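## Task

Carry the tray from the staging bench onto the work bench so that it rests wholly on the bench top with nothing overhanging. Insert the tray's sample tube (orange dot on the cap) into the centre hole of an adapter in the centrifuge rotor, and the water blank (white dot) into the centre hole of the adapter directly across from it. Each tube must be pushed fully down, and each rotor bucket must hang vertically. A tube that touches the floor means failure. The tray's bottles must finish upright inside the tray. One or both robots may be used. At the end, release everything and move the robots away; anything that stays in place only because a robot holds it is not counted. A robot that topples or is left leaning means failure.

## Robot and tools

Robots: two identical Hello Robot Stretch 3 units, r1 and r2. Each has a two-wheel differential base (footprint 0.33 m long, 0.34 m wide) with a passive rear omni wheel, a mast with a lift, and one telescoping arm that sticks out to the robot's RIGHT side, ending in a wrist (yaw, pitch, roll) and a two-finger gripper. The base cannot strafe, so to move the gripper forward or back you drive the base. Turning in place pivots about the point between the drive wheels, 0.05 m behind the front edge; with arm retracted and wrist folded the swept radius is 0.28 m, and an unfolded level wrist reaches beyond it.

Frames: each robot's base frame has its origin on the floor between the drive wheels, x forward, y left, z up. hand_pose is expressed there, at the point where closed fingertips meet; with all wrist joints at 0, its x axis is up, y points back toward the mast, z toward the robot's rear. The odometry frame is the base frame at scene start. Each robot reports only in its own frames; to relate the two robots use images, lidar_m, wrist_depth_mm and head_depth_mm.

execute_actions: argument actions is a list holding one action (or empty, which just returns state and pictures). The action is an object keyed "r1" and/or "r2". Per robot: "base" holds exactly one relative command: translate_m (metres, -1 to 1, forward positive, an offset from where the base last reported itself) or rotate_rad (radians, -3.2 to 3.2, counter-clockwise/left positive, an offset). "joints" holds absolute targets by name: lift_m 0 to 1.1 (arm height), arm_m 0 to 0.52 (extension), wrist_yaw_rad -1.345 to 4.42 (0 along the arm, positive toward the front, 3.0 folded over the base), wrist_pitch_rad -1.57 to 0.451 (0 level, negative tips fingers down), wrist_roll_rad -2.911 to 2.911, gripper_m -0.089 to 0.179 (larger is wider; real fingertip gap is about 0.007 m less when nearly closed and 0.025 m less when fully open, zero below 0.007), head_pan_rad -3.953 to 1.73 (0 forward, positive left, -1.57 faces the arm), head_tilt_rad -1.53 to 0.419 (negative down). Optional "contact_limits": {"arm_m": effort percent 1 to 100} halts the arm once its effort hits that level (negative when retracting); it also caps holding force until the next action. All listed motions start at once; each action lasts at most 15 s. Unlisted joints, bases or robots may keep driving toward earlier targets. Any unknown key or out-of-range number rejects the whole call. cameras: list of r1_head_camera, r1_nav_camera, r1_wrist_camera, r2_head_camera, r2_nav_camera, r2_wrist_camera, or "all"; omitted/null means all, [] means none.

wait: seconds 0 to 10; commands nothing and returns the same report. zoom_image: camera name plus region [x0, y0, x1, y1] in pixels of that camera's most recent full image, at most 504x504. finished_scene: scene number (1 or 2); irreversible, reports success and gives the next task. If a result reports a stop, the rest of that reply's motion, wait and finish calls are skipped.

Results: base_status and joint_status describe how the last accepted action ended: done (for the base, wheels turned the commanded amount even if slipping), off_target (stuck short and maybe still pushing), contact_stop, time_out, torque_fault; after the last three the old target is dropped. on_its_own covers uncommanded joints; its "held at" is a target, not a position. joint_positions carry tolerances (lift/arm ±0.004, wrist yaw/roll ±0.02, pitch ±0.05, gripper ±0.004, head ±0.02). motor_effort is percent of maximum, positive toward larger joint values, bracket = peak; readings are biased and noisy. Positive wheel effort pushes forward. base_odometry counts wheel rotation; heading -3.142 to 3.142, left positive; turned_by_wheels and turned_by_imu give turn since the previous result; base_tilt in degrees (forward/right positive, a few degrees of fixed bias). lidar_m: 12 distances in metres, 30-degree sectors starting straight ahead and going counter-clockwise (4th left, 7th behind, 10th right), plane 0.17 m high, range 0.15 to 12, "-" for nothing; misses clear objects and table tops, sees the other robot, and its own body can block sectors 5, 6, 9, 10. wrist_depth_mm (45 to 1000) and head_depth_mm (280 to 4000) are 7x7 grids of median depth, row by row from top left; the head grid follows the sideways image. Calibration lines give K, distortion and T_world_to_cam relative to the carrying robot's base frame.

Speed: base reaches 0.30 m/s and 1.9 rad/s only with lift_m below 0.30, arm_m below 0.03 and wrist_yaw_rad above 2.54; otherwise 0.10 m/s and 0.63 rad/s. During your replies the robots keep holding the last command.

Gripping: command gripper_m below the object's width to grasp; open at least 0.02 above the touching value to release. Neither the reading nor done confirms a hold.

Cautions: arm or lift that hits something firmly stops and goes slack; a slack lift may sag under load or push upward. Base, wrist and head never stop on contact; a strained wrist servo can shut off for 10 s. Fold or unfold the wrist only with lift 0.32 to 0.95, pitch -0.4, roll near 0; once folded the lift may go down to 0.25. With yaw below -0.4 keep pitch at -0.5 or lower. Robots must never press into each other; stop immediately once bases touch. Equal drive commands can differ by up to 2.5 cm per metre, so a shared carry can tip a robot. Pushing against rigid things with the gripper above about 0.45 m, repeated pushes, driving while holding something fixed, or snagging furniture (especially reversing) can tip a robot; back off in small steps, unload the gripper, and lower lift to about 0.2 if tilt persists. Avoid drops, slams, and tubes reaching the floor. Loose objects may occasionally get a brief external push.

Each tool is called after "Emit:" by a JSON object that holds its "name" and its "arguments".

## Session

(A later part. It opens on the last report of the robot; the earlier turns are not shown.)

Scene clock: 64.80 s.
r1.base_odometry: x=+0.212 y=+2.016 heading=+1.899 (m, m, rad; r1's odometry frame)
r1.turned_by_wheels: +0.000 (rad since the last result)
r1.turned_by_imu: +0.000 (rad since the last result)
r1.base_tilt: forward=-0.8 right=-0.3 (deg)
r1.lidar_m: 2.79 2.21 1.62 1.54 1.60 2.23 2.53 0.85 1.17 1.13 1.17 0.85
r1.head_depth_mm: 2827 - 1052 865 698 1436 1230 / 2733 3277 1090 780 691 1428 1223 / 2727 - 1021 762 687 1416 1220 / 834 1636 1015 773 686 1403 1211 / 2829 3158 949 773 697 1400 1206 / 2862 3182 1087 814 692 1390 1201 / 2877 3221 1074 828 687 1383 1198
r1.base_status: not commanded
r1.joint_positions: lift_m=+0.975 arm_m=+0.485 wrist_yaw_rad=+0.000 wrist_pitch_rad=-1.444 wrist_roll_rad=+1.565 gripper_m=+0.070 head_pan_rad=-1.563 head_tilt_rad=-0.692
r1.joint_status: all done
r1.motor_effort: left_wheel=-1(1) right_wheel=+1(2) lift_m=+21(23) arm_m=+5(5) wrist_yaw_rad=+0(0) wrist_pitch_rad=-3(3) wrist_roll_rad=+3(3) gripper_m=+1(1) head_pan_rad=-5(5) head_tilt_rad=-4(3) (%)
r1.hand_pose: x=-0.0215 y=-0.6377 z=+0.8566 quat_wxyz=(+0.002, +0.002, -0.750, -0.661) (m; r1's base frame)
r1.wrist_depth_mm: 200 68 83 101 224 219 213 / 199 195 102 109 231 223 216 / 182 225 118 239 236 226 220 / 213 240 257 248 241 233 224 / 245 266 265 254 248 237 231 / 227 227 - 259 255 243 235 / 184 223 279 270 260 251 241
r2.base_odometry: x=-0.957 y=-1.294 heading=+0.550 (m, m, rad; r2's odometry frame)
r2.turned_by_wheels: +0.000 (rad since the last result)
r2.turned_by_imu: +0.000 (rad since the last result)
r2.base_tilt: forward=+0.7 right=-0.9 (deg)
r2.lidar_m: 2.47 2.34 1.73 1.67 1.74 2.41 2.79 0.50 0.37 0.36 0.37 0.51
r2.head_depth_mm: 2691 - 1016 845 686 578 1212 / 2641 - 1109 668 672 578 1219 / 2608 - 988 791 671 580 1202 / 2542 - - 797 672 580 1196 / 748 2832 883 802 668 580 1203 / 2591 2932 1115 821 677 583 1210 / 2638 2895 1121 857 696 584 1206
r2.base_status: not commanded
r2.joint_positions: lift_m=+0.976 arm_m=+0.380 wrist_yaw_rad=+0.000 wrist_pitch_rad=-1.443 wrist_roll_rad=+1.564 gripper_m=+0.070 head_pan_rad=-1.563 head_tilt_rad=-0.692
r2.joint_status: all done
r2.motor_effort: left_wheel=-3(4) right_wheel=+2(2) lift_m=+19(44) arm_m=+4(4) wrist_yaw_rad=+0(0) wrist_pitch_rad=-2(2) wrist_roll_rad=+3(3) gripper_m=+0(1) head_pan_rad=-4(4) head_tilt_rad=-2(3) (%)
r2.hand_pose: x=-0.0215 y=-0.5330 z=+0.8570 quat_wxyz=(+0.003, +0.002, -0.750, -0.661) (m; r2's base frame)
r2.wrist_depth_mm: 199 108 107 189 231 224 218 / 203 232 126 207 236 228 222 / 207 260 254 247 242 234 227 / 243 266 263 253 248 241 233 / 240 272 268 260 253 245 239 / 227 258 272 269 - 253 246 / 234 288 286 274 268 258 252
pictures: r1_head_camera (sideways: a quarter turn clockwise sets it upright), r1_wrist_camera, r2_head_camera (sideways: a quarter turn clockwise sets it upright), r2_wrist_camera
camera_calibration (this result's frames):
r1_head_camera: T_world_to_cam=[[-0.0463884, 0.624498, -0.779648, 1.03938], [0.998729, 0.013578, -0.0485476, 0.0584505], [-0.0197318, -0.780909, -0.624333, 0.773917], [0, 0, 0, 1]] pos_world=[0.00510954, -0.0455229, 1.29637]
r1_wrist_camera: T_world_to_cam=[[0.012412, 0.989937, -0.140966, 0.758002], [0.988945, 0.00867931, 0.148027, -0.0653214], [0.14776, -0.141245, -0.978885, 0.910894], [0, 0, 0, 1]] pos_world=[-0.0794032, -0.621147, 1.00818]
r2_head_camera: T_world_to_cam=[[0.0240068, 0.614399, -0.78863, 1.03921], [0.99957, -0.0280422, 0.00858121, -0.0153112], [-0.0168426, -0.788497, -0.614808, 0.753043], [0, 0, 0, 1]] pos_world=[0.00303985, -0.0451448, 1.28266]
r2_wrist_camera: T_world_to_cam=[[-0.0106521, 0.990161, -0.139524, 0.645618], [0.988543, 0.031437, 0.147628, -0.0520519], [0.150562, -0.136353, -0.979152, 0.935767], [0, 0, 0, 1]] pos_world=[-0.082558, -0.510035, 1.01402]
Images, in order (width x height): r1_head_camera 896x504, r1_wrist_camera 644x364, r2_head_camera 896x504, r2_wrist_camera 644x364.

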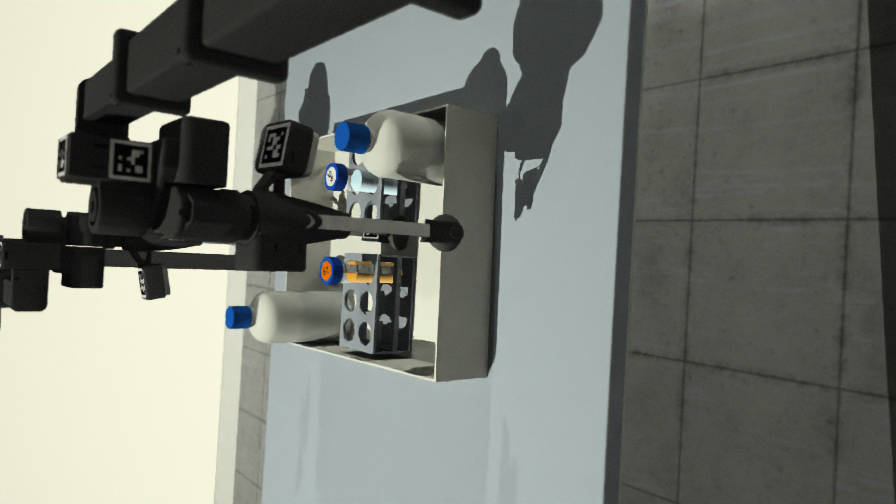

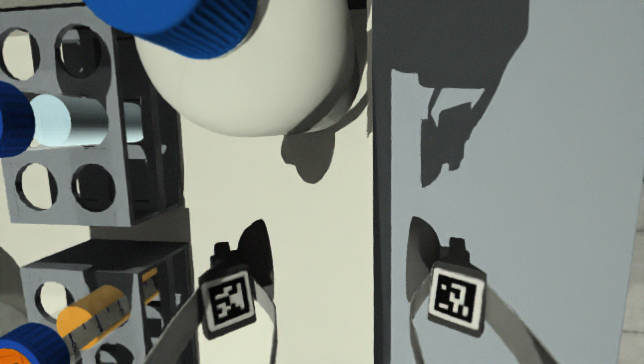

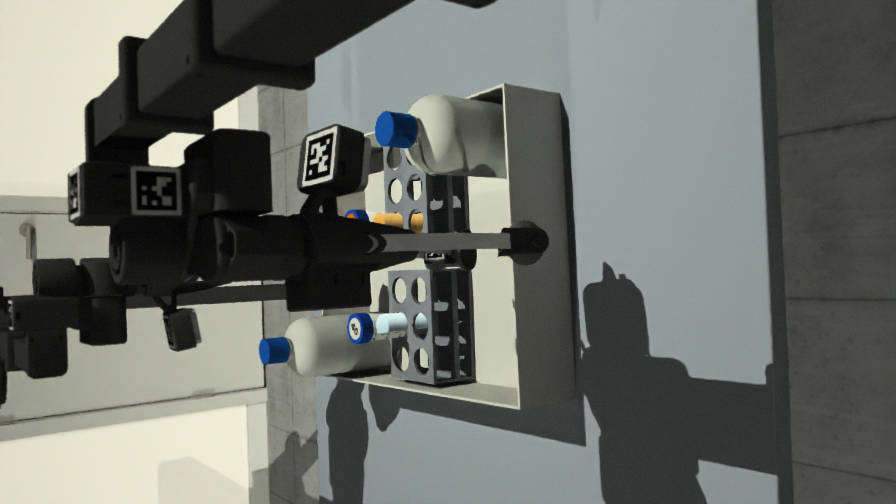

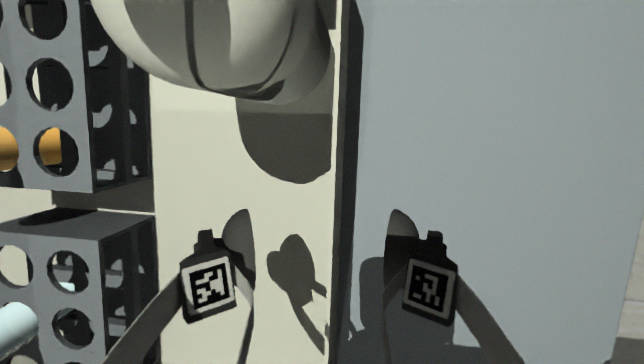

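Emit:
{"name": "execute_actions", "arguments": {"actions": [{"r1":{"joints":{"lift_m":0.915,"arm_m":0.467,"gripper_m":0.055}},"r2":{"joints":{"lift_m":0.915,"arm_m":0.373,"gripper_m":0.055}}}], "cameras": ["r1_wrist_camera","r2_wrist_camera"]}}

Emit:
{"name": "execute_actions", "arguments": {"actions": [{"r1":{"joints":{"gripper_m":-0.05}},"r2":{"joints":{"gripper_m":-0.05}}}], "cameras": []}}

Emit:
{"name": "execute_actions", "arguments": {"actions": [{"r1":{"joints":{"lift_m":0.945}},"r2":{"joints":{"lift_m":0.945}}}], "cameras": ["r1_head_camera","r2_head_camera","r1_wrist_camera","r2_wrist_camera"]}}

Scene clock: 68.47 s.
r1.base_odometry: x=+0.212 y=+2.016 heading=+1.899 (m, m, rad; r1's odometry frame)
r1.turned_by_wheels: +0.000 (rad since the last result)
r1.turned_by_imu: +0.000 (rad since the last result)
r1.base_tilt: forward=-0.8 right=-0.3 (deg)
r1.lidar_m: 2.79 2.21 1.62 1.55 1.60 2.23 2.52 0.84 1.17 1.13 1.17 0.85
r1.head_depth_mm: 2836 3112 - - 675 1429 1231 / 2813 3086 1085 780 693 1421 1224 / 2835 3022 - 763 687 1417 1219 / 891 956 1043 771 685 1407 1211 / 2785 3152 947 774 698 1397 1209 / 2864 3186 1087 814 693 1392 1203 / 2875 3202 1077 824 686 1384 1200
r1.base_status: not commanded
r1.joint_positions: lift_m=+0.915 arm_m=+0.467 wrist_yaw_rad=+0.000 wrist_pitch_rad=-1.445 wrist_roll_rad=+1.565 gripper_m=+0.055 head_pan_rad=-1.563 head_tilt_rad=-0.692
r1.joint_status: all done
r1.motor_effort: left_wheel=-2(1) right_wheel=+0(1) lift_m=+21(21) arm_m=-5(6) wrist_yaw_rad=+0(0) wrist_pitch_rad=-2(3) wrist_roll_rad=+3(3) gripper_m=-1(58) head_pan_rad=-5(5) head_tilt_rad=-3(3) (%)
r1.hand_pose: x=-0.0215 y=-0.6204 z=+0.7966 quat_wxyz=(+0.002, +0.002, -0.750, -0.661) (m; r1's base frame)
r1.wrist_depth_mm: - 52 67 136 170 165 159 / - 57 79 149 175 168 163 / - 72 129 181 178 173 166 / 200 203 195 188 181 177 170 / 207 208 199 191 187 181 174 / 196 214 208 195 196 185 178 / 191 219 210 200 195 186 181
r2.base_odometry: x=-0.957 y=-1.294 heading=+0.550 (m, m, rad; r2's odometry frame)
r2.turned_by_wheels: +0.000 (rad since the last result)
r2.turned_by_imu: +0.000 (rad since the last result)
r2.base_tilt: forward=+0.5 right=-0.8 (deg)
r2.lidar_m: 2.46 2.34 1.73 1.67 1.74 2.41 2.79 0.50 0.37 0.36 0.37 0.51
r2.head_depth_mm: 2683 3014 2944 - 686 577 1219 / 2682 2908 - 660 671 578 1219 / 2659 2882 - 783 671 580 1195 / 2644 875 - 792 672 581 1199 / 966 1609 906 803 670 582 1207 / 2622 2924 1120 821 674 582 1196 / 2633 2917 1120 859 694 583 1204
r2.base_status: not commanded
r2.joint_positions: lift_m=+0.916 arm_m=+0.373 wrist_yaw_rad=+0.000 wrist_pitch_rad=-1.444 wrist_roll_rad=+1.564 gripper_m=+0.055 head_pan_rad=-1.563 head_tilt_rad=-0.692
r2.joint_status: all done
r2.motor_effort: left_wheel=-4(4) right_wheel=+3(2) lift_m=+19(19) arm_m=-1(1) wrist_yaw_rad=+0(0) wrist_pitch_rad=-2(2) wrist_roll_rad=+3(3) gripper_m=+0(67) head_pan_rad=-4(4) head_tilt_rad=-2(3) (%)
r2.hand_pose: x=-0.0215 y=-0.5266 z=+0.7970 quat_wxyz=(+0.003, +0.002, -0.750, -0.661) (m; r2's base frame)
r2.wrist_depth_mm: - 70 96 150 175 170 166 / 197 106 137 182 180 175 170 / 201 201 194 188 184 179 173 / 204 206 198 192 188 183 178 / 214 211 204 197 192 187 182 / 215 218 - 202 - 192 186 / 220 225 216 210 204 197 191
pictures: r1_wrist_camera, r2_wrist_camera
camera_calibration (this result's frames):
r1_wrist_camera: T_world_to_cam=[[0.0124124, 0.989957, -0.140822, 0.732364], [0.988945, 0.00865727, 0.148028, -0.0566024], [0.14776, -0.141102, -0.978906, 0.854691], [0, 0, 0, 1]] pos_world=[-0.0794032, -0.603921, 0.948173]
r2_wrist_camera: T_world_to_cam=[[-0.0106517, 0.990188, -0.139333, 0.63073], [0.988543, 0.0314082, 0.147634, -0.0434149], [0.150562, -0.136164, -0.979178, 0.878004], [0, 0, 0, 1]] pos_world=[-0.082558, -0.503625, 0.954013]
Images, in order (width x height): r1_wrist_camera 644x364, r2_wrist_camera 644x364.

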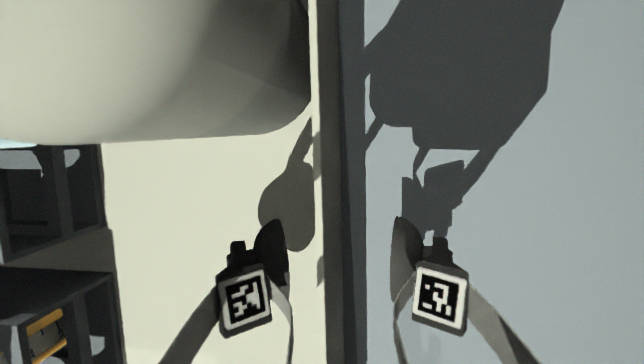

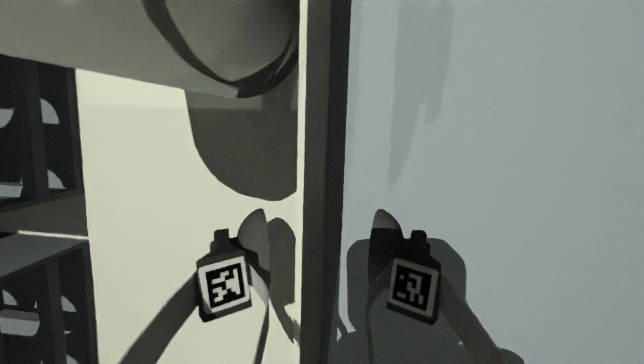

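Scene clock: 70.00 s.
r1.base_odometry: x=+0.212 y=+2.016 heading=+1.899 (m, m, rad; r1's odometry frame)
r1.turned_by_wheels: +0.000 (rad since the last result)
r1.turned_by_imu: +0.000 (rad since the last result)
r1.base_tilt: forward=-0.8 right=-0.2 (deg)
r1.lidar_m: 2.79 2.21 1.62 1.54 1.61 2.23 2.52 0.85 1.17 1.13 1.18 0.85
r1.head_depth_mm: 2832 3148 - - 675 1432 1233 / 2828 3039 1081 780 691 1421 1225 / 2823 3001 - 762 688 1415 1217 / 886 955 1043 774 684 1406 1212 / 2805 3134 948 775 696 1399 1208 / 2863 3193 1089 813 691 1399 1201 / 2848 3227 1076 826 688 1386 1195
r1.base_status: not commanded
r1.joint_positions: lift_m=+0.915 arm_m=+0.467 wrist_yaw_rad=+0.000 wrist_pitch_rad=-1.423 wrist_roll_rad=+1.565 gripper_m=-0.049 head_pan_rad=-1.563 head_tilt_rad=-0.692
r1.joint_status: all done
r1.motor_effort: left_wheel=-1(1) right_wheel=+1(0) lift_m=+22(22) arm_m=-5(5) wrist_yaw_rad=+0(1) wrist_pitch_rad=-14(13) wrist_roll_rad=+3(3) gripper_m=-20(94) head_pan_rad=-4(5) head_tilt_rad=-3(3) (%)
r1.hand_pose: x=-0.0215 y=-0.6259 z=+0.7968 quat_wxyz=(+0.002, +0.002, -0.757, -0.653) (m; r1's base frame)
r1.wrist_depth_mm: - 50 60 108 170 164 157 / - 55 71 126 174 166 161 / - 67 116 181 177 170 165 / 206 205 195 187 181 174 168 / 188 210 200 191 185 179 171 / 196 216 207 - 187 183 175 / 188 218 213 201 197 187 178
r2.base_odometry: x=-0.957 y=-1.294 heading=+0.550 (m, m, rad; r2's odometry frame)
r2.turned_by_wheels: +0.000 (rad since the last result)
r2.turned_by_imu: +0.000 (rad since the last result)
r2.base_tilt: forward=+0.7 right=-0.8 (deg)
r2.lidar_m: 2.46 2.34 1.73 1.68 1.74 2.42 2.79 0.50 0.37 0.36 0.37 0.51
r2.head_depth_mm: 2686 3030 2928 - 687 577 1216 / 2682 2929 - 660 671 579 1217 / 2683 2861 - 780 671 579 1187 / 2629 869 - 798 671 579 1199 / 969 1626 906 801 669 582 1206 / 2626 2920 1119 819 673 582 1196 / 2650 2933 1121 860 693 584 1201
r2.base_status: not commanded
r2.joint_positions: lift_m=+0.916 arm_m=+0.373 wrist_yaw_rad=+0.000 wrist_pitch_rad=-1.421 wrist_roll_rad=+1.568 gripper_m=-0.049 head_pan_rad=-1.563 head_tilt_rad=-0.692
r2.joint_status: all done
r2.motor_effort: left_wheel=-3(4) right_wheel=+2(3) lift_m=+20(20) arm_m=-1(2) wrist_yaw_rad=+0(1) wrist_pitch_rad=-10(11) wrist_roll_rad=+1(3) gripper_m=-26(100) head_pan_rad=-4(3) head_tilt_rad=-3(4) (%)
r2.hand_pose: x=-0.0215 y=-0.5323 z=+0.7972 quat_wxyz=(+0.001, +0.001, -0.758, -0.653) (m; r2's base frame)
r2.wrist_depth_mm: - 67 89 143 174 168 163 / 197 105 129 178 178 173 167 / 201 203 195 188 183 176 171 / 203 208 201 193 187 181 175 / 219 214 206 195 192 185 179 / 217 219 213 - 196 189 183 / 201 227 217 210 204 195 187
pictures: none
No camera images: the call's "cameras" was empty. Leave "cameras" out to get every camera's image.

Scene clock: 71.10 s.
r1.base_odometry: x=+0.212 y=+2.016 heading=+1.899 (m, m, rad; r1's odometry frame)
r1.turned_by_wheels: +0.000 (rad since the last result)
r1.turned_by_imu: +0.000 (rad since the last result)
r1.base_tilt: forward=-0.8 right=-0.2 (deg)
r1.lidar_m: 2.79 2.21 1.62 1.54 1.61 2.23 2.52 0.85 1.17 1.13 1.17 0.84
r1.head_depth_mm: 2829 3061 - 837 679 1428 1229 / 2821 - 1064 781 693 1424 1223 / 2847 - 866 753 686 1415 1213 / 858 1621 922 765 683 1403 1212 / 2850 3067 919 760 696 1402 1203 / 2828 3170 1084 805 691 1393 1201 / 2873 3202 1074 824 687 1387 1197
r1.base_status: not commanded
r1.joint_positions: lift_m=+0.945 arm_m=+0.467 wrist_yaw_rad=+0.000 wrist_pitch_rad=-1.423 wrist_roll_rad=+1.565 gripper_m=-0.049 head_pan_rad=-1.563 head_tilt_rad=-0.692
r1.joint_status: all done
r1.motor_effort: left_wheel=-1(0) right_wheel=+0(2) lift_m=+31(34) arm_m=-4(5) wrist_yaw_rad=+0(0) wrist_pitch_rad=-14(14) wrist_roll_rad=+3(2) gripper_m=-20(19) head_pan_rad=-5(4) head_tilt_rad=-3(3) (%)
r1.hand_pose: x=-0.0215 y=-0.6260 z=+0.8263 quat_wxyz=(+0.002, +0.002, -0.757, -0.653) (m; r1's base frame)
r1.wrist_depth_mm: - 50 60 109 198 191 182 / - 55 71 126 200 191 185 / - 66 116 182 206 197 189 / 205 205 196 188 210 202 194 / 187 211 201 192 214 204 199 / 196 216 207 - 217 209 203 / 187 219 213 204 227 213 208
r2.base_odometry: x=-0.957 y=-1.294 heading=+0.550 (m, m, rad; r2's odometry frame)
r2.turned_by_wheels: +0.000 (rad since the last result)
r2.turned_by_imu: +0.000 (rad since the last result)
r2.base_tilt: forward=+0.8 right=-0.8 (deg)
r2.lidar_m: 2.46 2.34 1.73 1.67 1.74 2.41 2.78 0.50 0.37 0.36 0.37 0.51
r2.head_depth_mm: 2696 2954 - 819 669 579 1211 / 2701 2851 1056 642 672 579 1195 / 2676 - - 705 670 579 1189 / 2559 865 - 775 672 580 1198 / 787 2801 854 774 669 582 1201 / 2607 2935 1070 778 676 583 1199 / 2610 2920 1121 857 694 581 1208
r2.base_status: not commanded
r2.joint_positions: lift_m=+0.944 arm_m=+0.373 wrist_yaw_rad=+0.000 wrist_pitch_rad=-1.420 wrist_roll_rad=+1.568 gripper_m=-0.045 head_pan_rad=-1.563 head_tilt_rad=-0.692
r2.joint_status: all done
r2.motor_effort: left_wheel=-3(3) right_wheel=+2(2) lift_m=+53(56) arm_m=-1(1) wrist_yaw_rad=+0(1) wrist_pitch_rad=-11(11) wrist_roll_rad=+1(1) gripper_m=-24(26) head_pan_rad=-4(4) head_tilt_rad=-3(3) (%)
r2.hand_pose: x=-0.0215 y=-0.5326 z=+0.8259 quat_wxyz=(+0.001, +0.001, -0.758, -0.652) (m; r2's base frame)
r2.wrist_depth_mm: - 68 90 144 200 194 188 / 187 105 129 178 205 197 192 / 201 202 195 189 210 202 196 / 201 209 200 194 214 208 200 / 218 214 205 199 221 213 204 / 198 218 212 - 225 218 210 / 201 226 216 236 235 224 216
pictures: r1_head_camera (sideways: a quarter turn clockwise sets it upright), r1_wrist_camera, r2_head_camera (sideways: a quarter turn clockwise sets it upright), r2_wrist_camera
camera_calibration (this result's frames):
r1_head_camera: T_world_to_cam=[[-0.0463883, 0.624498, -0.779648, 1.03938], [0.998729, 0.0135778, -0.0485476, 0.0584505], [-0.0197319, -0.780909, -0.624333, 0.773917], [0, 0, 0, 1]] pos_world=[0.00510953, -0.0455229, 1.29637]
r1_wrist_camera: T_world_to_cam=[[0.0124231, 0.986659, -0.162326, 0.757789], [0.988946, 0.0118646, 0.147802, -0.0587538], [0.147756, -0.162367, -0.975605, 0.866923], [0, 0, 0, 1]] pos_world=[-0.0794033, -0.606222, 0.977467]
r2_head_camera: T_world_to_cam=[[0.024007, 0.614399, -0.78863, 1.03921], [0.99957, -0.0280425, 0.00858121, -0.0153112], [-0.0168428, -0.788497, -0.614808, 0.753043], [0, 0, 0, 1]] pos_world=[0.00303984, -0.0451448, 1.28266]
r2_wrist_camera: T_world_to_cam=[[-0.00717712, 0.9867, -0.162395, 0.657951], [0.988582, 0.031445, 0.147367, -0.0472428], [0.150513, -0.159483, -0.975659, 0.890106], [0, 0, 0, 1]] pos_world=[-0.082547, -0.505758, 0.982251]
Images, in order (width x height): r1_head_camera 896x504, r1_wrist_camera 644x364, r2_head_camera 896x504, r2_wrist_camera 644x364.

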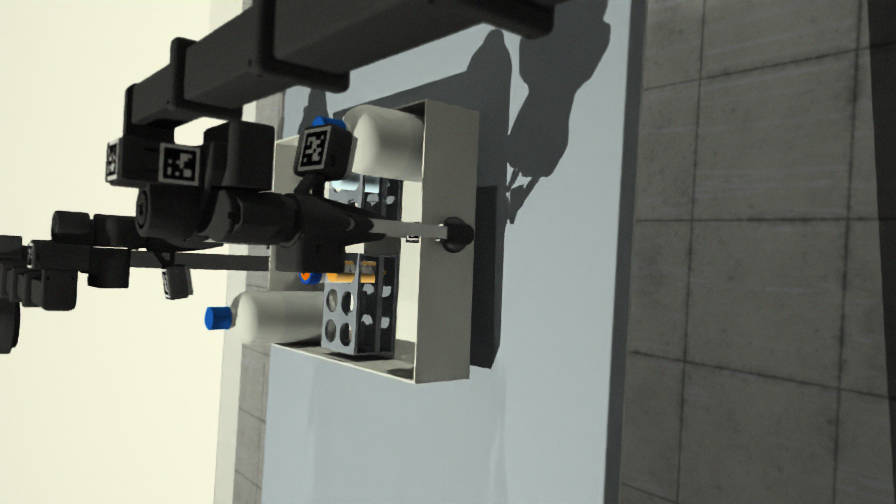

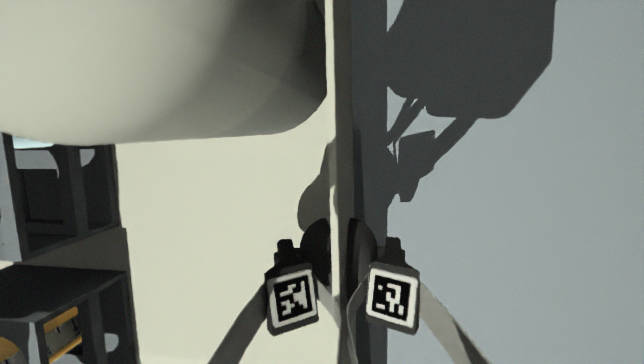

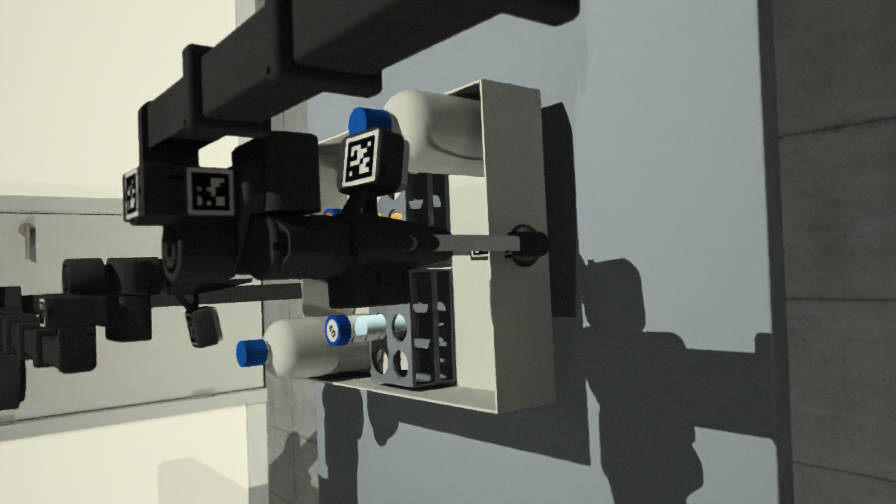

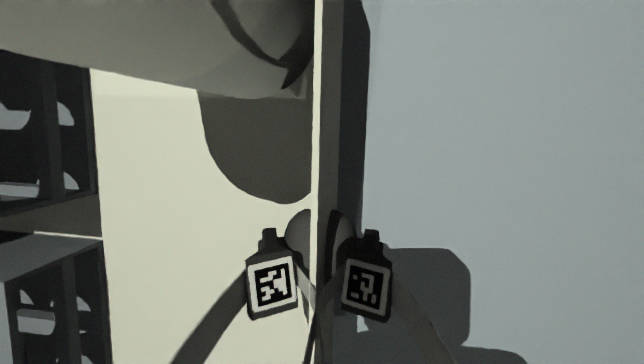

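Emit:
{"name": "execute_actions", "arguments": {"actions": [{"r1":{"joints":{"lift_m":1.03,"head_pan_rad":-2.3}},"r2":{"joints":{"lift_m":1.03,"head_pan_rad":-0.7}}}], "cameras": []}}

Emit:
{"name": "execute_actions", "arguments": {"actions": [{"r1":{"base":{"translate_m":-0.3}},"r2":{"base":{"translate_m":0.3}}}], "cameras": ["r1_nav_camera","r2_nav_camera","r1_wrist_camera","r2_wrist_camera"]}}

Scene clock: 74.47 s.
r1.base_odometry: x=+0.212 y=+2.016 heading=+1.899 (m, m, rad; r1's odometry frame)
r1.turned_by_wheels: +0.000 (rad since the last result)
r1.turned_by_imu: +0.000 (rad since the last result)
r1.base_tilt: forward=-0.7 right=-0.2 (deg)
r1.lidar_m: 2.79 2.20 1.62 1.54 1.61 2.23 2.53 0.85 1.17 1.13 1.17 0.85
r1.head_depth_mm: - - - - - 1364 1233 / - - - - - 1390 1224 / - - - - 1555 1387 1215 / 3784 - - - 1631 1410 1216 / 3485 - - - 1579 1402 1204 / 3196 - - 828 715 1397 1200 / 2958 - 989 821 671 1378 1195
r1.base_status: not commanded
r1.joint_positions: lift_m=+1.030 arm_m=+0.467 wrist_yaw_rad=+0.000 wrist_pitch_rad=-1.423 wrist_roll_rad=+1.565 gripper_m=-0.049 head_pan_rad=-2.293 head_tilt_rad=-0.692
r1.joint_status: all done
r1.motor_effort: left_wheel=+0(1) right_wheel=+0(1) lift_m=+31(28) arm_m=-5(5) wrist_yaw_rad=+0(0) wrist_pitch_rad=-13(13) wrist_roll_rad=+3(2) gripper_m=-20(19) head_pan_rad=-5(56) head_tilt_rad=-3(3) (%)
r1.hand_pose: x=-0.0215 y=-0.6260 z=+0.9113 quat_wxyz=(+0.002, +0.002, -0.757, -0.653) (m; r1's base frame)
r1.wrist_depth_mm: - 50 60 108 274 263 260 / - 55 71 125 279 271 262 / - 66 116 182 290 275 271 / 206 205 196 188 293 280 968 / 187 210 202 192 300 288 969 / 196 214 207 - 301 293 - / 188 221 213 204 320 300 -
r2.base_odometry: x=-0.957 y=-1.294 heading=+0.550 (m, m, rad; r2's odometry frame)
r2.turned_by_wheels: +0.000 (rad since the last result)
r2.turned_by_imu: +0.000 (rad since the last result)
r2.base_tilt: forward=+0.7 right=-0.8 (deg)
r2.lidar_m: 2.46 2.34 1.73 1.67 1.74 2.41 2.79 0.50 0.37 0.36 0.37 0.51
r2.head_depth_mm: 3052 3260 1105 845 688 578 1168 / 3288 3467 1104 849 688 592 1220 / 3551 3695 1103 850 689 1323 1224 / 3890 3859 2687 852 709 1413 1152 / - 3855 2690 855 1095 1319 1222 / - 3909 2708 884 1091 1390 1223 / - - 2607 2021 1691 1422 1222
r2.base_status: not commanded
r2.joint_positions: lift_m=+1.029 arm_m=+0.373 wrist_yaw_rad=+0.000 wrist_pitch_rad=-1.420 wrist_roll_rad=+1.568 gripper_m=-0.042 head_pan_rad=-0.707 head_tilt_rad=-0.692
r2.joint_status: all done
r2.on_its_own: gripper_m is held at -0.044, not at your -0.050, by its stall guard, which is not easing now
r2.motor_effort: left_wheel=-3(3) right_wheel=+2(2) lift_m=+53(54) arm_m=-1(1) wrist_yaw_rad=+1(1) wrist_pitch_rad=-11(11) wrist_roll_rad=+1(1) gripper_m=-23(25) head_pan_rad=+5(53) head_tilt_rad=-3(2) (%)
r2.hand_pose: x=-0.0215 y=-0.5326 z=+0.9109 quat_wxyz=(+0.001, +0.001, -0.758, -0.652) (m; r2's base frame)
r2.wrist_depth_mm: - 68 90 145 277 270 261 / 196 104 129 178 284 276 266 / 201 202 194 190 290 279 273 / 201 209 200 195 298 287 282 / 218 214 205 199 306 295 960 / 198 219 213 - 311 303 - / 201 226 215 329 325 311 -
pictures: none
No camera images: the call's "cameras" was empty. Leave "cameras" out to get every camera's image.

Scene clock: 78.73 s.
r1.base_odometry: x=+0.309 y=+1.732 heading=+1.899 (m, m, rad; r1's odometry frame)
r1.turned_by_wheels: +0.000 (rad since the last result)
r1.turned_by_imu: +0.002 (rad since the last result)
r1.base_tilt: forward=-0.7 right=-0.2 (deg)
r1.lidar_m: 3.11 2.20 1.60 1.55 1.63 2.23 2.23 2.46 0.62 1.13 1.17 1.10
r1.head_depth_mm: - - - - - 1365 1229 / - - - - - 1391 1228 / - - - - 1572 1411 1216 / 3790 - - - 1554 1342 1212 / 3489 - - - 1262 1369 1202 / 3172 - - 828 714 1393 1200 / 2977 - 989 826 670 1381 1195
r1.base_status: done
r1.joint_positions: lift_m=+1.030 arm_m=+0.467 wrist_yaw_rad=+0.000 wrist_pitch_rad=-1.422 wrist_roll_rad=+1.565 gripper_m=-0.049 head_pan_rad=-2.293 head_tilt_rad=-0.692
r1.joint_status: not commanded
r1.motor_effort: left_wheel=+0(2) right_wheel=+1(4) lift_m=+31(31) arm_m=-6(6) wrist_yaw_rad=-1(0) wrist_pitch_rad=-14(15) wrist_roll_rad=+3(2) gripper_m=-19(20) head_pan_rad=-4(5) head_tilt_rad=-3(3) (%)
r1.hand_pose: x=-0.0215 y=-0.6263 z=+0.9113 quat_wxyz=(+0.002, +0.002, -0.758, -0.653) (m; r1's base frame)
r1.wrist_depth_mm: - 50 60 110 274 265 258 / - 55 71 127 277 269 261 / - 67 116 182 290 280 266 / 206 206 196 189 292 280 906 / 188 210 200 191 299 289 960 / 195 216 208 - 299 296 - / 189 221 213 204 318 295 -
r2.base_odometry: x=-0.702 y=-1.138 heading=+0.550 (m, m, rad; r2's odometry frame)
r2.turned_by_wheels: +0.000 (rad since the last result)
r2.turned_by_imu: -0.002 (rad since the last result)
r2.base_tilt: forward=+0.6 right=-0.8 (deg)
r2.lidar_m: 2.17 2.35 1.73 1.67 1.74 2.40 3.07 0.51 0.37 0.36 0.37 0.51
r2.head_depth_mm: 2981 3244 2687 846 685 579 1177 / 3269 3499 2673 849 689 591 1218 / 3601 3735 2681 2073 691 1322 1219 / 3857 3830 2698 2060 710 893 1144 / - 3894 2704 2073 1677 1428 1228 / - 3989 2686 2077 1691 1424 1227 / - 3470 2628 2094 1689 1421 1226
r2.base_status: done
r2.joint_positions: lift_m=+1.029 arm_m=+0.373 wrist_yaw_rad=+0.000 wrist_pitch_rad=-1.417 wrist_roll_rad=+1.568 gripper_m=-0.042 head_pan_rad=-0.707 head_tilt_rad=-0.692
r2.joint_status: not commanded
r2.on_its_own: gripper_m is held at -0.044, not at your -0.050, by its stall guard, which is not easing now
r2.motor_effort: left_wheel=-3(3) right_wheel=+1(11) lift_m=+53(53) arm_m=-1(2) wrist_yaw_rad=+0(1) wrist_pitch_rad=-12(12) wrist_roll_rad=+1(1) gripper_m=-22(23) head_pan_rad=+5(5) head_tilt_rad=-3(3) (%)
r2.hand_pose: x=-0.0215 y=-0.5333 z=+0.9109 quat_wxyz=(+0.001, +0.001, -0.759, -0.651) (m; r2's base frame)
r2.wrist_depth_mm: - 68 91 148 278 269 260 / 197 104 129 179 284 273 266 / 201 203 196 190 290 282 273 / 202 208 200 195 297 287 281 / 219 215 206 141 306 295 959 / 199 220 213 - 312 300 - / 202 227 217 326 324 309 -
pictures: r1_nav_camera (sideways: a quarter turn counterclockwise sets it upright), r1_wrist_camera, r2_nav_camera (sideways: a quarter turn counterclockwise sets it upright), r2_wrist_camera
camera_calibration (this result's frames):
r1_nav_camera: T_world_to_cam=[[-0.42905, -0.466713, 0.773366, -0.963636], [-0.761091, 0.647892, -0.0312483, 0.0973089], [-0.486473, -0.602009, -0.633189, 0.787692], [0, 0, 0, 1]] pos_world=[0.0438041, -0.0385897, 1.24704]
r1_wrist_camera: T_world_to_cam=[[0.0124262, 0.98646, -0.163531, 0.772874], [0.988946, 0.0120421, 0.147788, -0.0711916], [0.147756, -0.16356, -0.975406, 0.94889], [0, 0, 0, 1]] pos_world=[-0.0794033, -0.606351, 1.06246]
r2_nav_camera: T_world_to_cam=[[0.477904, -0.380211, 0.791863, -0.994313], [-0.619914, -0.784665, -0.00262479, 0.0586329], [0.622346, -0.489633, -0.610693, 0.750857], [0, 0, 0, 1]] pos_world=[0.0442418, 0.0356026, 1.24606]
r2_wrist_camera: T_world_to_cam=[[-0.00717646, 0.986212, -0.165334, 0.674935], [0.988582, 0.0318831, 0.147271, -0.0594319], [0.150512, -0.162389, -0.97518, 0.970979], [0, 0, 0, 1]] pos_world=[-0.0825471, -0.506058, 1.06722]
Images, in order (width x height): r1_nav_camera 672x504, r1_wrist_camera 644x364, r2_nav_camera 672x504, r2_wrist_camera 644x364.

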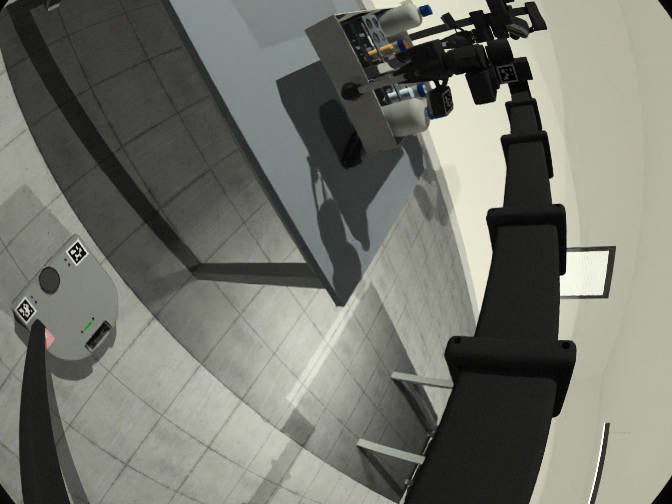

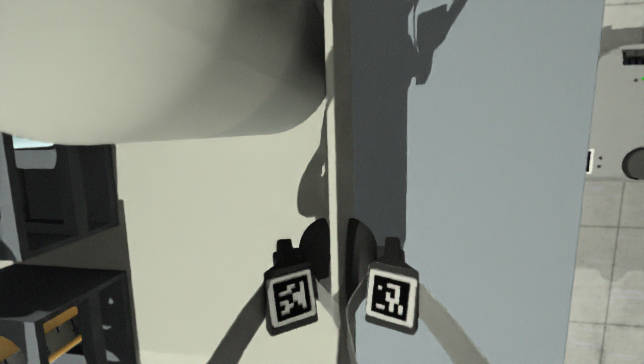

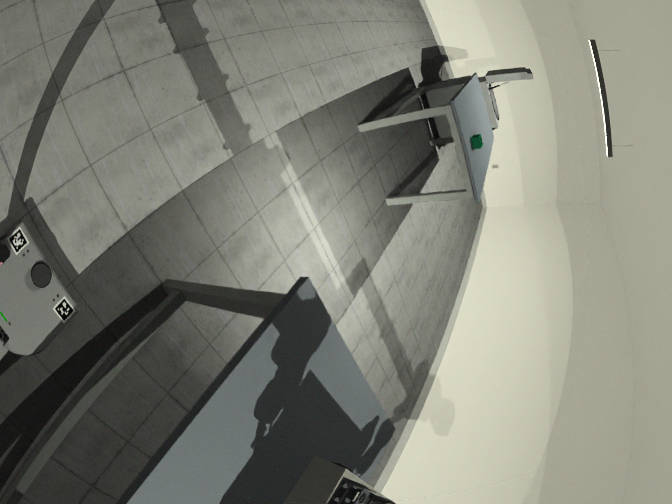

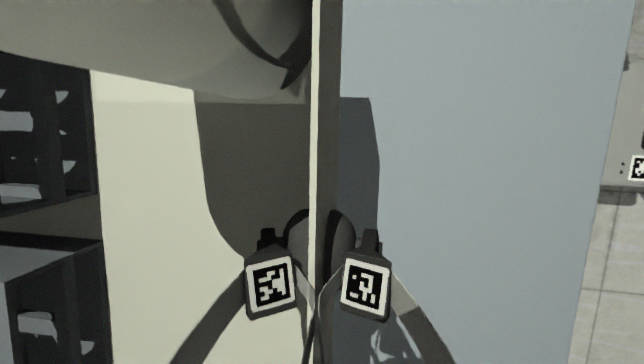

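Emit:
{"name": "execute_actions", "arguments": {"actions": [{"r1":{"base":{"translate_m":-0.7}},"r2":{"base":{"translate_m":0.7}}}], "cameras": ["r1_wrist_camera","r2_wrist_camera"]}}

Emit:
{"name": "execute_actions", "arguments": {"actions": [{"r1":{"base":{"translate_m":-0.7}},"r2":{"base":{"translate_m":0.7}}}], "cameras": ["r1_nav_camera","r2_nav_camera","r1_wrist_camera","r2_wrist_camera"]}}

Scene clock: 89.00 s.
r1.base_odometry: x=+0.535 y=+1.070 heading=+1.899 (m, m, rad; r1's odometry frame)
r1.turned_by_wheels: +0.000 (rad since the last result)
r1.turned_by_imu: +0.004 (rad since the last result)
r1.base_tilt: forward=-0.8 right=-0.2 (deg)
r1.lidar_m: 3.80 2.21 1.60 1.57 1.63 2.25 2.94 1.54 3.34 1.15 0.55 1.61
r1.head_depth_mm: - 1697 - - - 1359 1229 / - - - - - 1391 1227 / - - - - 1591 1408 1218 / 3731 - - - 1640 1406 1212 / 3458 - - - 1667 1400 1206 / 3196 - - 2037 1656 1394 1200 / 2932 - 2440 2023 1643 1387 1191
r1.base_status: done
r1.joint_positions: lift_m=+1.030 arm_m=+0.467 wrist_yaw_rad=+0.000 wrist_pitch_rad=-1.420 wrist_roll_rad=+1.565 gripper_m=-0.049 head_pan_rad=-2.293 head_tilt_rad=-0.692
r1.joint_status: not commanded
r1.motor_effort: left_wheel=-1(1) right_wheel=+1(4) lift_m=+31(32) arm_m=-5(7) wrist_yaw_rad=+0(0) wrist_pitch_rad=-15(15) wrist_roll_rad=+3(3) gripper_m=-20(19) head_pan_rad=-5(4) head_tilt_rad=-3(3) (%)
r1.hand_pose: x=-0.0215 y=-0.6266 z=+0.9113 quat_wxyz=(+0.002, +0.002, -0.758, -0.652) (m; r1's base frame)
r1.wrist_depth_mm: - 50 60 107 968 937 917 / - 55 71 126 - 908 - / - 67 117 183 - 947 - / 205 203 197 188 - - 914 / 188 210 201 192 - - 991 / 196 214 207 - - - - / 187 220 214 205 - - -
r2.base_odometry: x=-0.105 y=-0.772 heading=+0.550 (m, m, rad; r2's odometry frame)
r2.turned_by_wheels: +0.000 (rad since the last result)
r2.turned_by_imu: -0.005 (rad since the last result)
r2.base_tilt: forward=+0.7 right=-0.7 (deg)
r2.lidar_m: 1.48 2.35 1.72 1.67 1.72 2.38 1.41 0.52 0.46 1.49 3.17 1.49
r2.head_depth_mm: 3034 3242 2675 2069 1673 1413 1226 / 3255 3409 2659 2075 1684 1412 1222 / 3550 3697 2685 2068 1673 1413 1223 / 3785 3924 2695 2063 1684 1418 1219 / - 3660 2497 2026 1693 1425 1221 / - 1721 2735 2108 1699 1431 1224 / - 1638 2706 2064 1705 1420 1226
r2.base_status: done
r2.joint_positions: lift_m=+1.029 arm_m=+0.373 wrist_yaw_rad=+0.000 wrist_pitch_rad=-1.416 wrist_roll_rad=+1.568 gripper_m=-0.042 head_pan_rad=-0.707 head_tilt_rad=-0.692
r2.joint_status: not commanded
r2.on_its_own: gripper_m is held at -0.044, not at your -0.050, by its stall guard, which is not easing now
r2.motor_effort: left_wheel=-2(2) right_wheel=+0(8) lift_m=+53(53) arm_m=-1(1) wrist_yaw_rad=+0(1) wrist_pitch_rad=-12(13) wrist_roll_rad=+1(1) gripper_m=-23(23) head_pan_rad=+5(5) head_tilt_rad=-2(3) (%)
r2.hand_pose: x=-0.0215 y=-0.5337 z=+0.9109 quat_wxyz=(+0.001, +0.001, -0.759, -0.651) (m; r2's base frame)
r2.wrist_depth_mm: - 69 91 151 966 932 907 / 198 104 127 178 - 951 - / 201 203 195 190 - 983 - / 206 209 201 195 - - 969 / 219 215 206 140 - - 977 / 198 219 212 143 - - - / 203 228 216 - - - -
pictures: r1_wrist_camera, r2_wrist_camera
camera_calibration (this result's frames):
r1_wrist_camera: T_world_to_cam=[[0.0124257, 0.986263, -0.164714, 0.774135], [0.988946, 0.0122198, 0.147773, -0.0710658], [0.147756, -0.164729, -0.975209, 0.947944], [0, 0, 0, 1]] pos_world=[-0.0794033, -0.606478, 1.06246]
r2_wrist_camera: T_world_to_cam=[[-0.00718144, 0.986002, -0.166576, 0.676278], [0.988582, 0.0320735, 0.147231, -0.0592855], [0.150512, -0.163617, -0.974975, 0.970103], [0, 0, 0, 1]] pos_world=[-0.0825472, -0.506185, 1.06721]
Images, in order (width x height): r1_wrist_camera 644x364, r2_wrist_camera 644x364.

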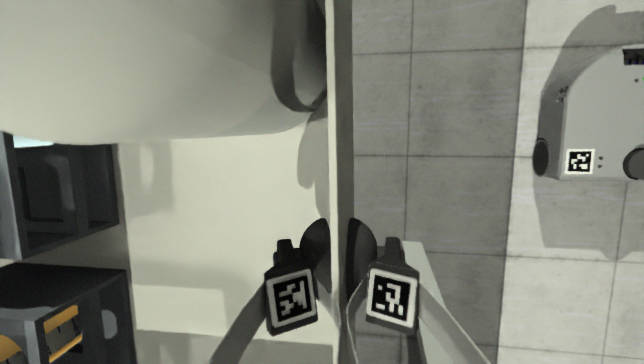

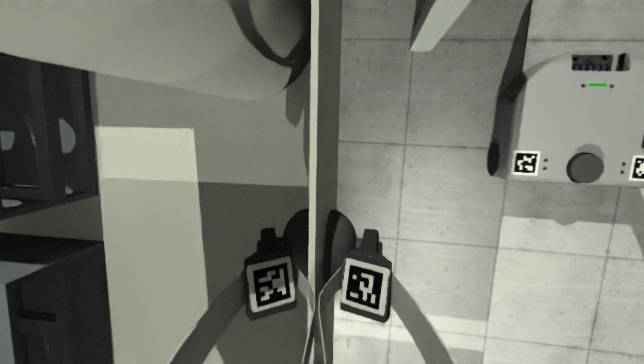

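Scene clock: 97.27 s.
r1.base_odometry: x=+0.761 y=+0.407 heading=+1.899 (m, m, rad; r1's odometry frame)
r1.turned_by_wheels: +0.000 (rad since the last result)
r1.turned_by_imu: +0.004 (rad since the last result)
r1.base_tilt: forward=-0.8 right=-0.2 (deg)
r1.lidar_m: 2.45 2.19 1.63 1.58 1.65 2.27 2.25 0.90 1.34 1.49 1.48 1.08
r1.head_depth_mm: - 1701 - - - 1364 1230 / - - - - - 1391 1223 / - - - - 1576 1413 1218 / 3711 - - - 1636 1405 1212 / 3442 - - - 1662 1399 1204 / 3155 - - 2054 1654 1389 1204 / 2923 - 2440 2036 1656 1377 1197
r1.base_status: done
r1.joint_positions: lift_m=+1.030 arm_m=+0.467 wrist_yaw_rad=+0.000 wrist_pitch_rad=-1.428 wrist_roll_rad=+1.565 gripper_m=-0.049 head_pan_rad=-2.293 head_tilt_rad=-0.692
r1.joint_status: not commanded
r1.motor_effort: left_wheel=-1(3) right_wheel=+1(4) lift_m=+31(31) arm_m=-5(5) wrist_yaw_rad=+0(0) wrist_pitch_rad=-11(15) wrist_roll_rad=+3(2) gripper_m=-20(20) head_pan_rad=-5(5) head_tilt_rad=-3(4) (%)
r1.hand_pose: x=-0.0215 y=-0.6247 z=+0.9112 quat_wxyz=(+0.002, +0.002, -0.756, -0.655) (m; r1's base frame)
r1.wrist_depth_mm: - 49 58 104 940 937 909 / - 54 68 122 988 938 - / - 66 114 182 - 966 - / 204 206 195 188 - - 942 / 186 210 199 189 - - - / 194 214 206 142 - - - / 187 220 212 202 - - -
r2.base_odometry: x=+0.492 y=-0.406 heading=+0.550 (m, m, rad; r2's odometry frame)
r2.turned_by_wheels: +0.000 (rad since the last result)
r2.turned_by_imu: -0.005 (rad since the last result)
r2.base_tilt: forward=+0.7 right=-0.9 (deg)
r2.lidar_m: 1.42 2.37 1.73 1.66 1.73 2.36 1.44 1.05 1.41 1.48 1.25 0.82
r2.head_depth_mm: 3002 3194 2701 2067 1671 1412 1216 / 3273 3429 2368 2016 1681 1412 1214 / 3518 3655 1260 2008 1668 1413 1219 / 3818 3863 1159 2086 1685 1422 1217 / - 1605 1112 1963 1694 1421 1225 / - 1624 1121 976 1165 1352 1224 / - 1637 1124 1896 1596 1424 1226
r2.base_status: done
r2.joint_positions: lift_m=+1.029 arm_m=+0.373 wrist_yaw_rad=+0.000 wrist_pitch_rad=-1.423 wrist_roll_rad=+1.568 gripper_m=-0.042 head_pan_rad=-0.707 head_tilt_rad=-0.692
r2.joint_status: not commanded
r2.on_its_own: gripper_m is held at -0.044, not at your -0.050, by its stall guard, which is not easing now
r2.motor_effort: left_wheel=-2(2) right_wheel=+0(7) lift_m=+53(53) arm_m=-1(1) wrist_yaw_rad=+1(0) wrist_pitch_rad=-10(12) wrist_roll_rad=+1(1) gripper_m=-24(24) head_pan_rad=+5(5) head_tilt_rad=-3(2) (%)
r2.hand_pose: x=-0.0215 y=-0.5319 z=+0.9108 quat_wxyz=(+0.001, +0.001, -0.757, -0.653) (m; r2's base frame)
r2.wrist_depth_mm: - 68 90 150 981 921 906 / 177 102 126 177 - 952 - / 202 203 194 189 - - - / 195 208 200 194 - - 949 / 218 213 205 198 - - - / 198 218 213 - - - - / 204 226 216 - - - -
pictures: r1_nav_camera (sideways: a quarter turn counterclockwise sets it upright), r1_wrist_camera, r2_nav_camera (sideways: a quarter turn counterclockwise sets it upright), r2_wrist_camera
camera_calibration (this result's frames):
r1_nav_camera: T_world_to_cam=[[-0.429058, -0.466706, 0.773366, -0.963636], [-0.76108, 0.647905, -0.0312483, 0.0973088], [-0.486484, -0.602001, -0.633189, 0.787692], [0, 0, 0, 1]] pos_world=[0.0438035, -0.0385904, 1.24704]
r1_wrist_camera: T_world_to_cam=[[0.0124204, 0.987457, -0.157401, 0.766321], [0.988946, 0.0111298, 0.147861, -0.0718353], [0.147758, -0.157497, -0.976403, 0.953767], [0, 0, 0, 1]] pos_world=[-0.0794033, -0.605694, 1.0625]
r2_nav_camera: T_world_to_cam=[[0.477911, -0.380202, 0.791863, -0.994313], [-0.6199, -0.784676, -0.00262479, 0.0586328], [0.622354, -0.489622, -0.610693, 0.750856], [0, 0, 0, 1]] pos_world=[0.0442412, 0.0356033, 1.24606]
r2_wrist_camera: T_world_to_cam=[[-0.00718977, 0.98714, -0.159696, 0.668832], [0.988582, 0.0310545, 0.147452, -0.0600722], [0.150515, -0.156812, -0.976092, 0.974934], [0, 0, 0, 1]] pos_world=[-0.0825471, -0.505484, 1.06729]
Images, in order (width x height): r1_nav_camera 672x504, r1_wrist_camera 644x364, r2_nav_camera 672x504, r2_wrist_camera 644x364.

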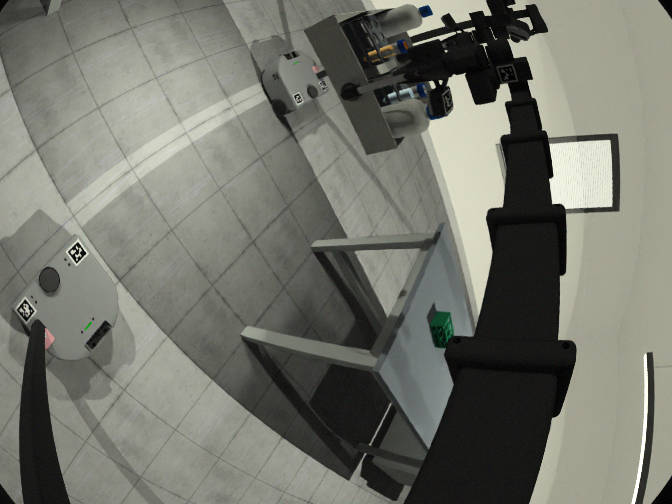

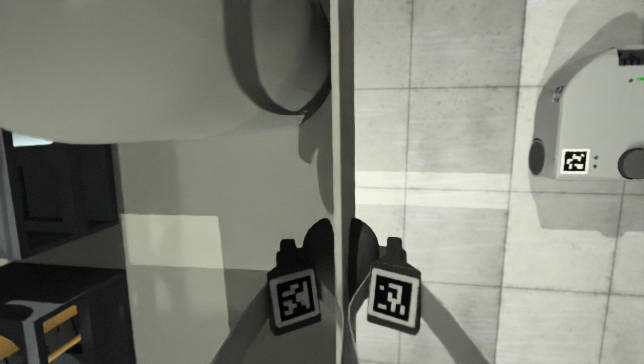

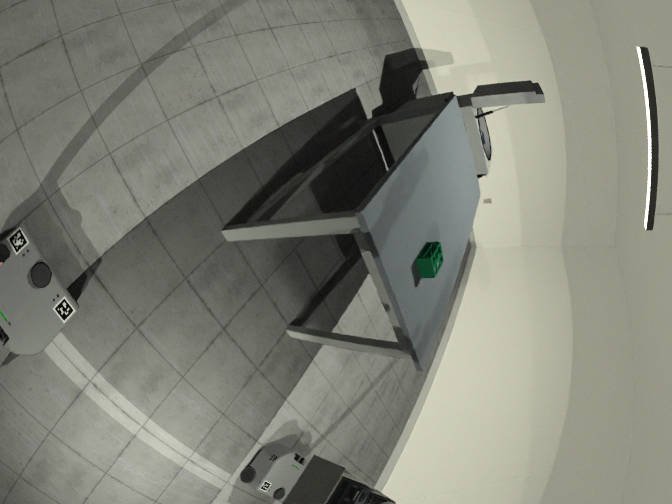

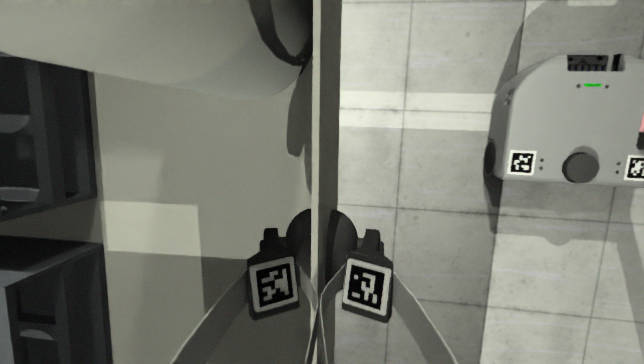

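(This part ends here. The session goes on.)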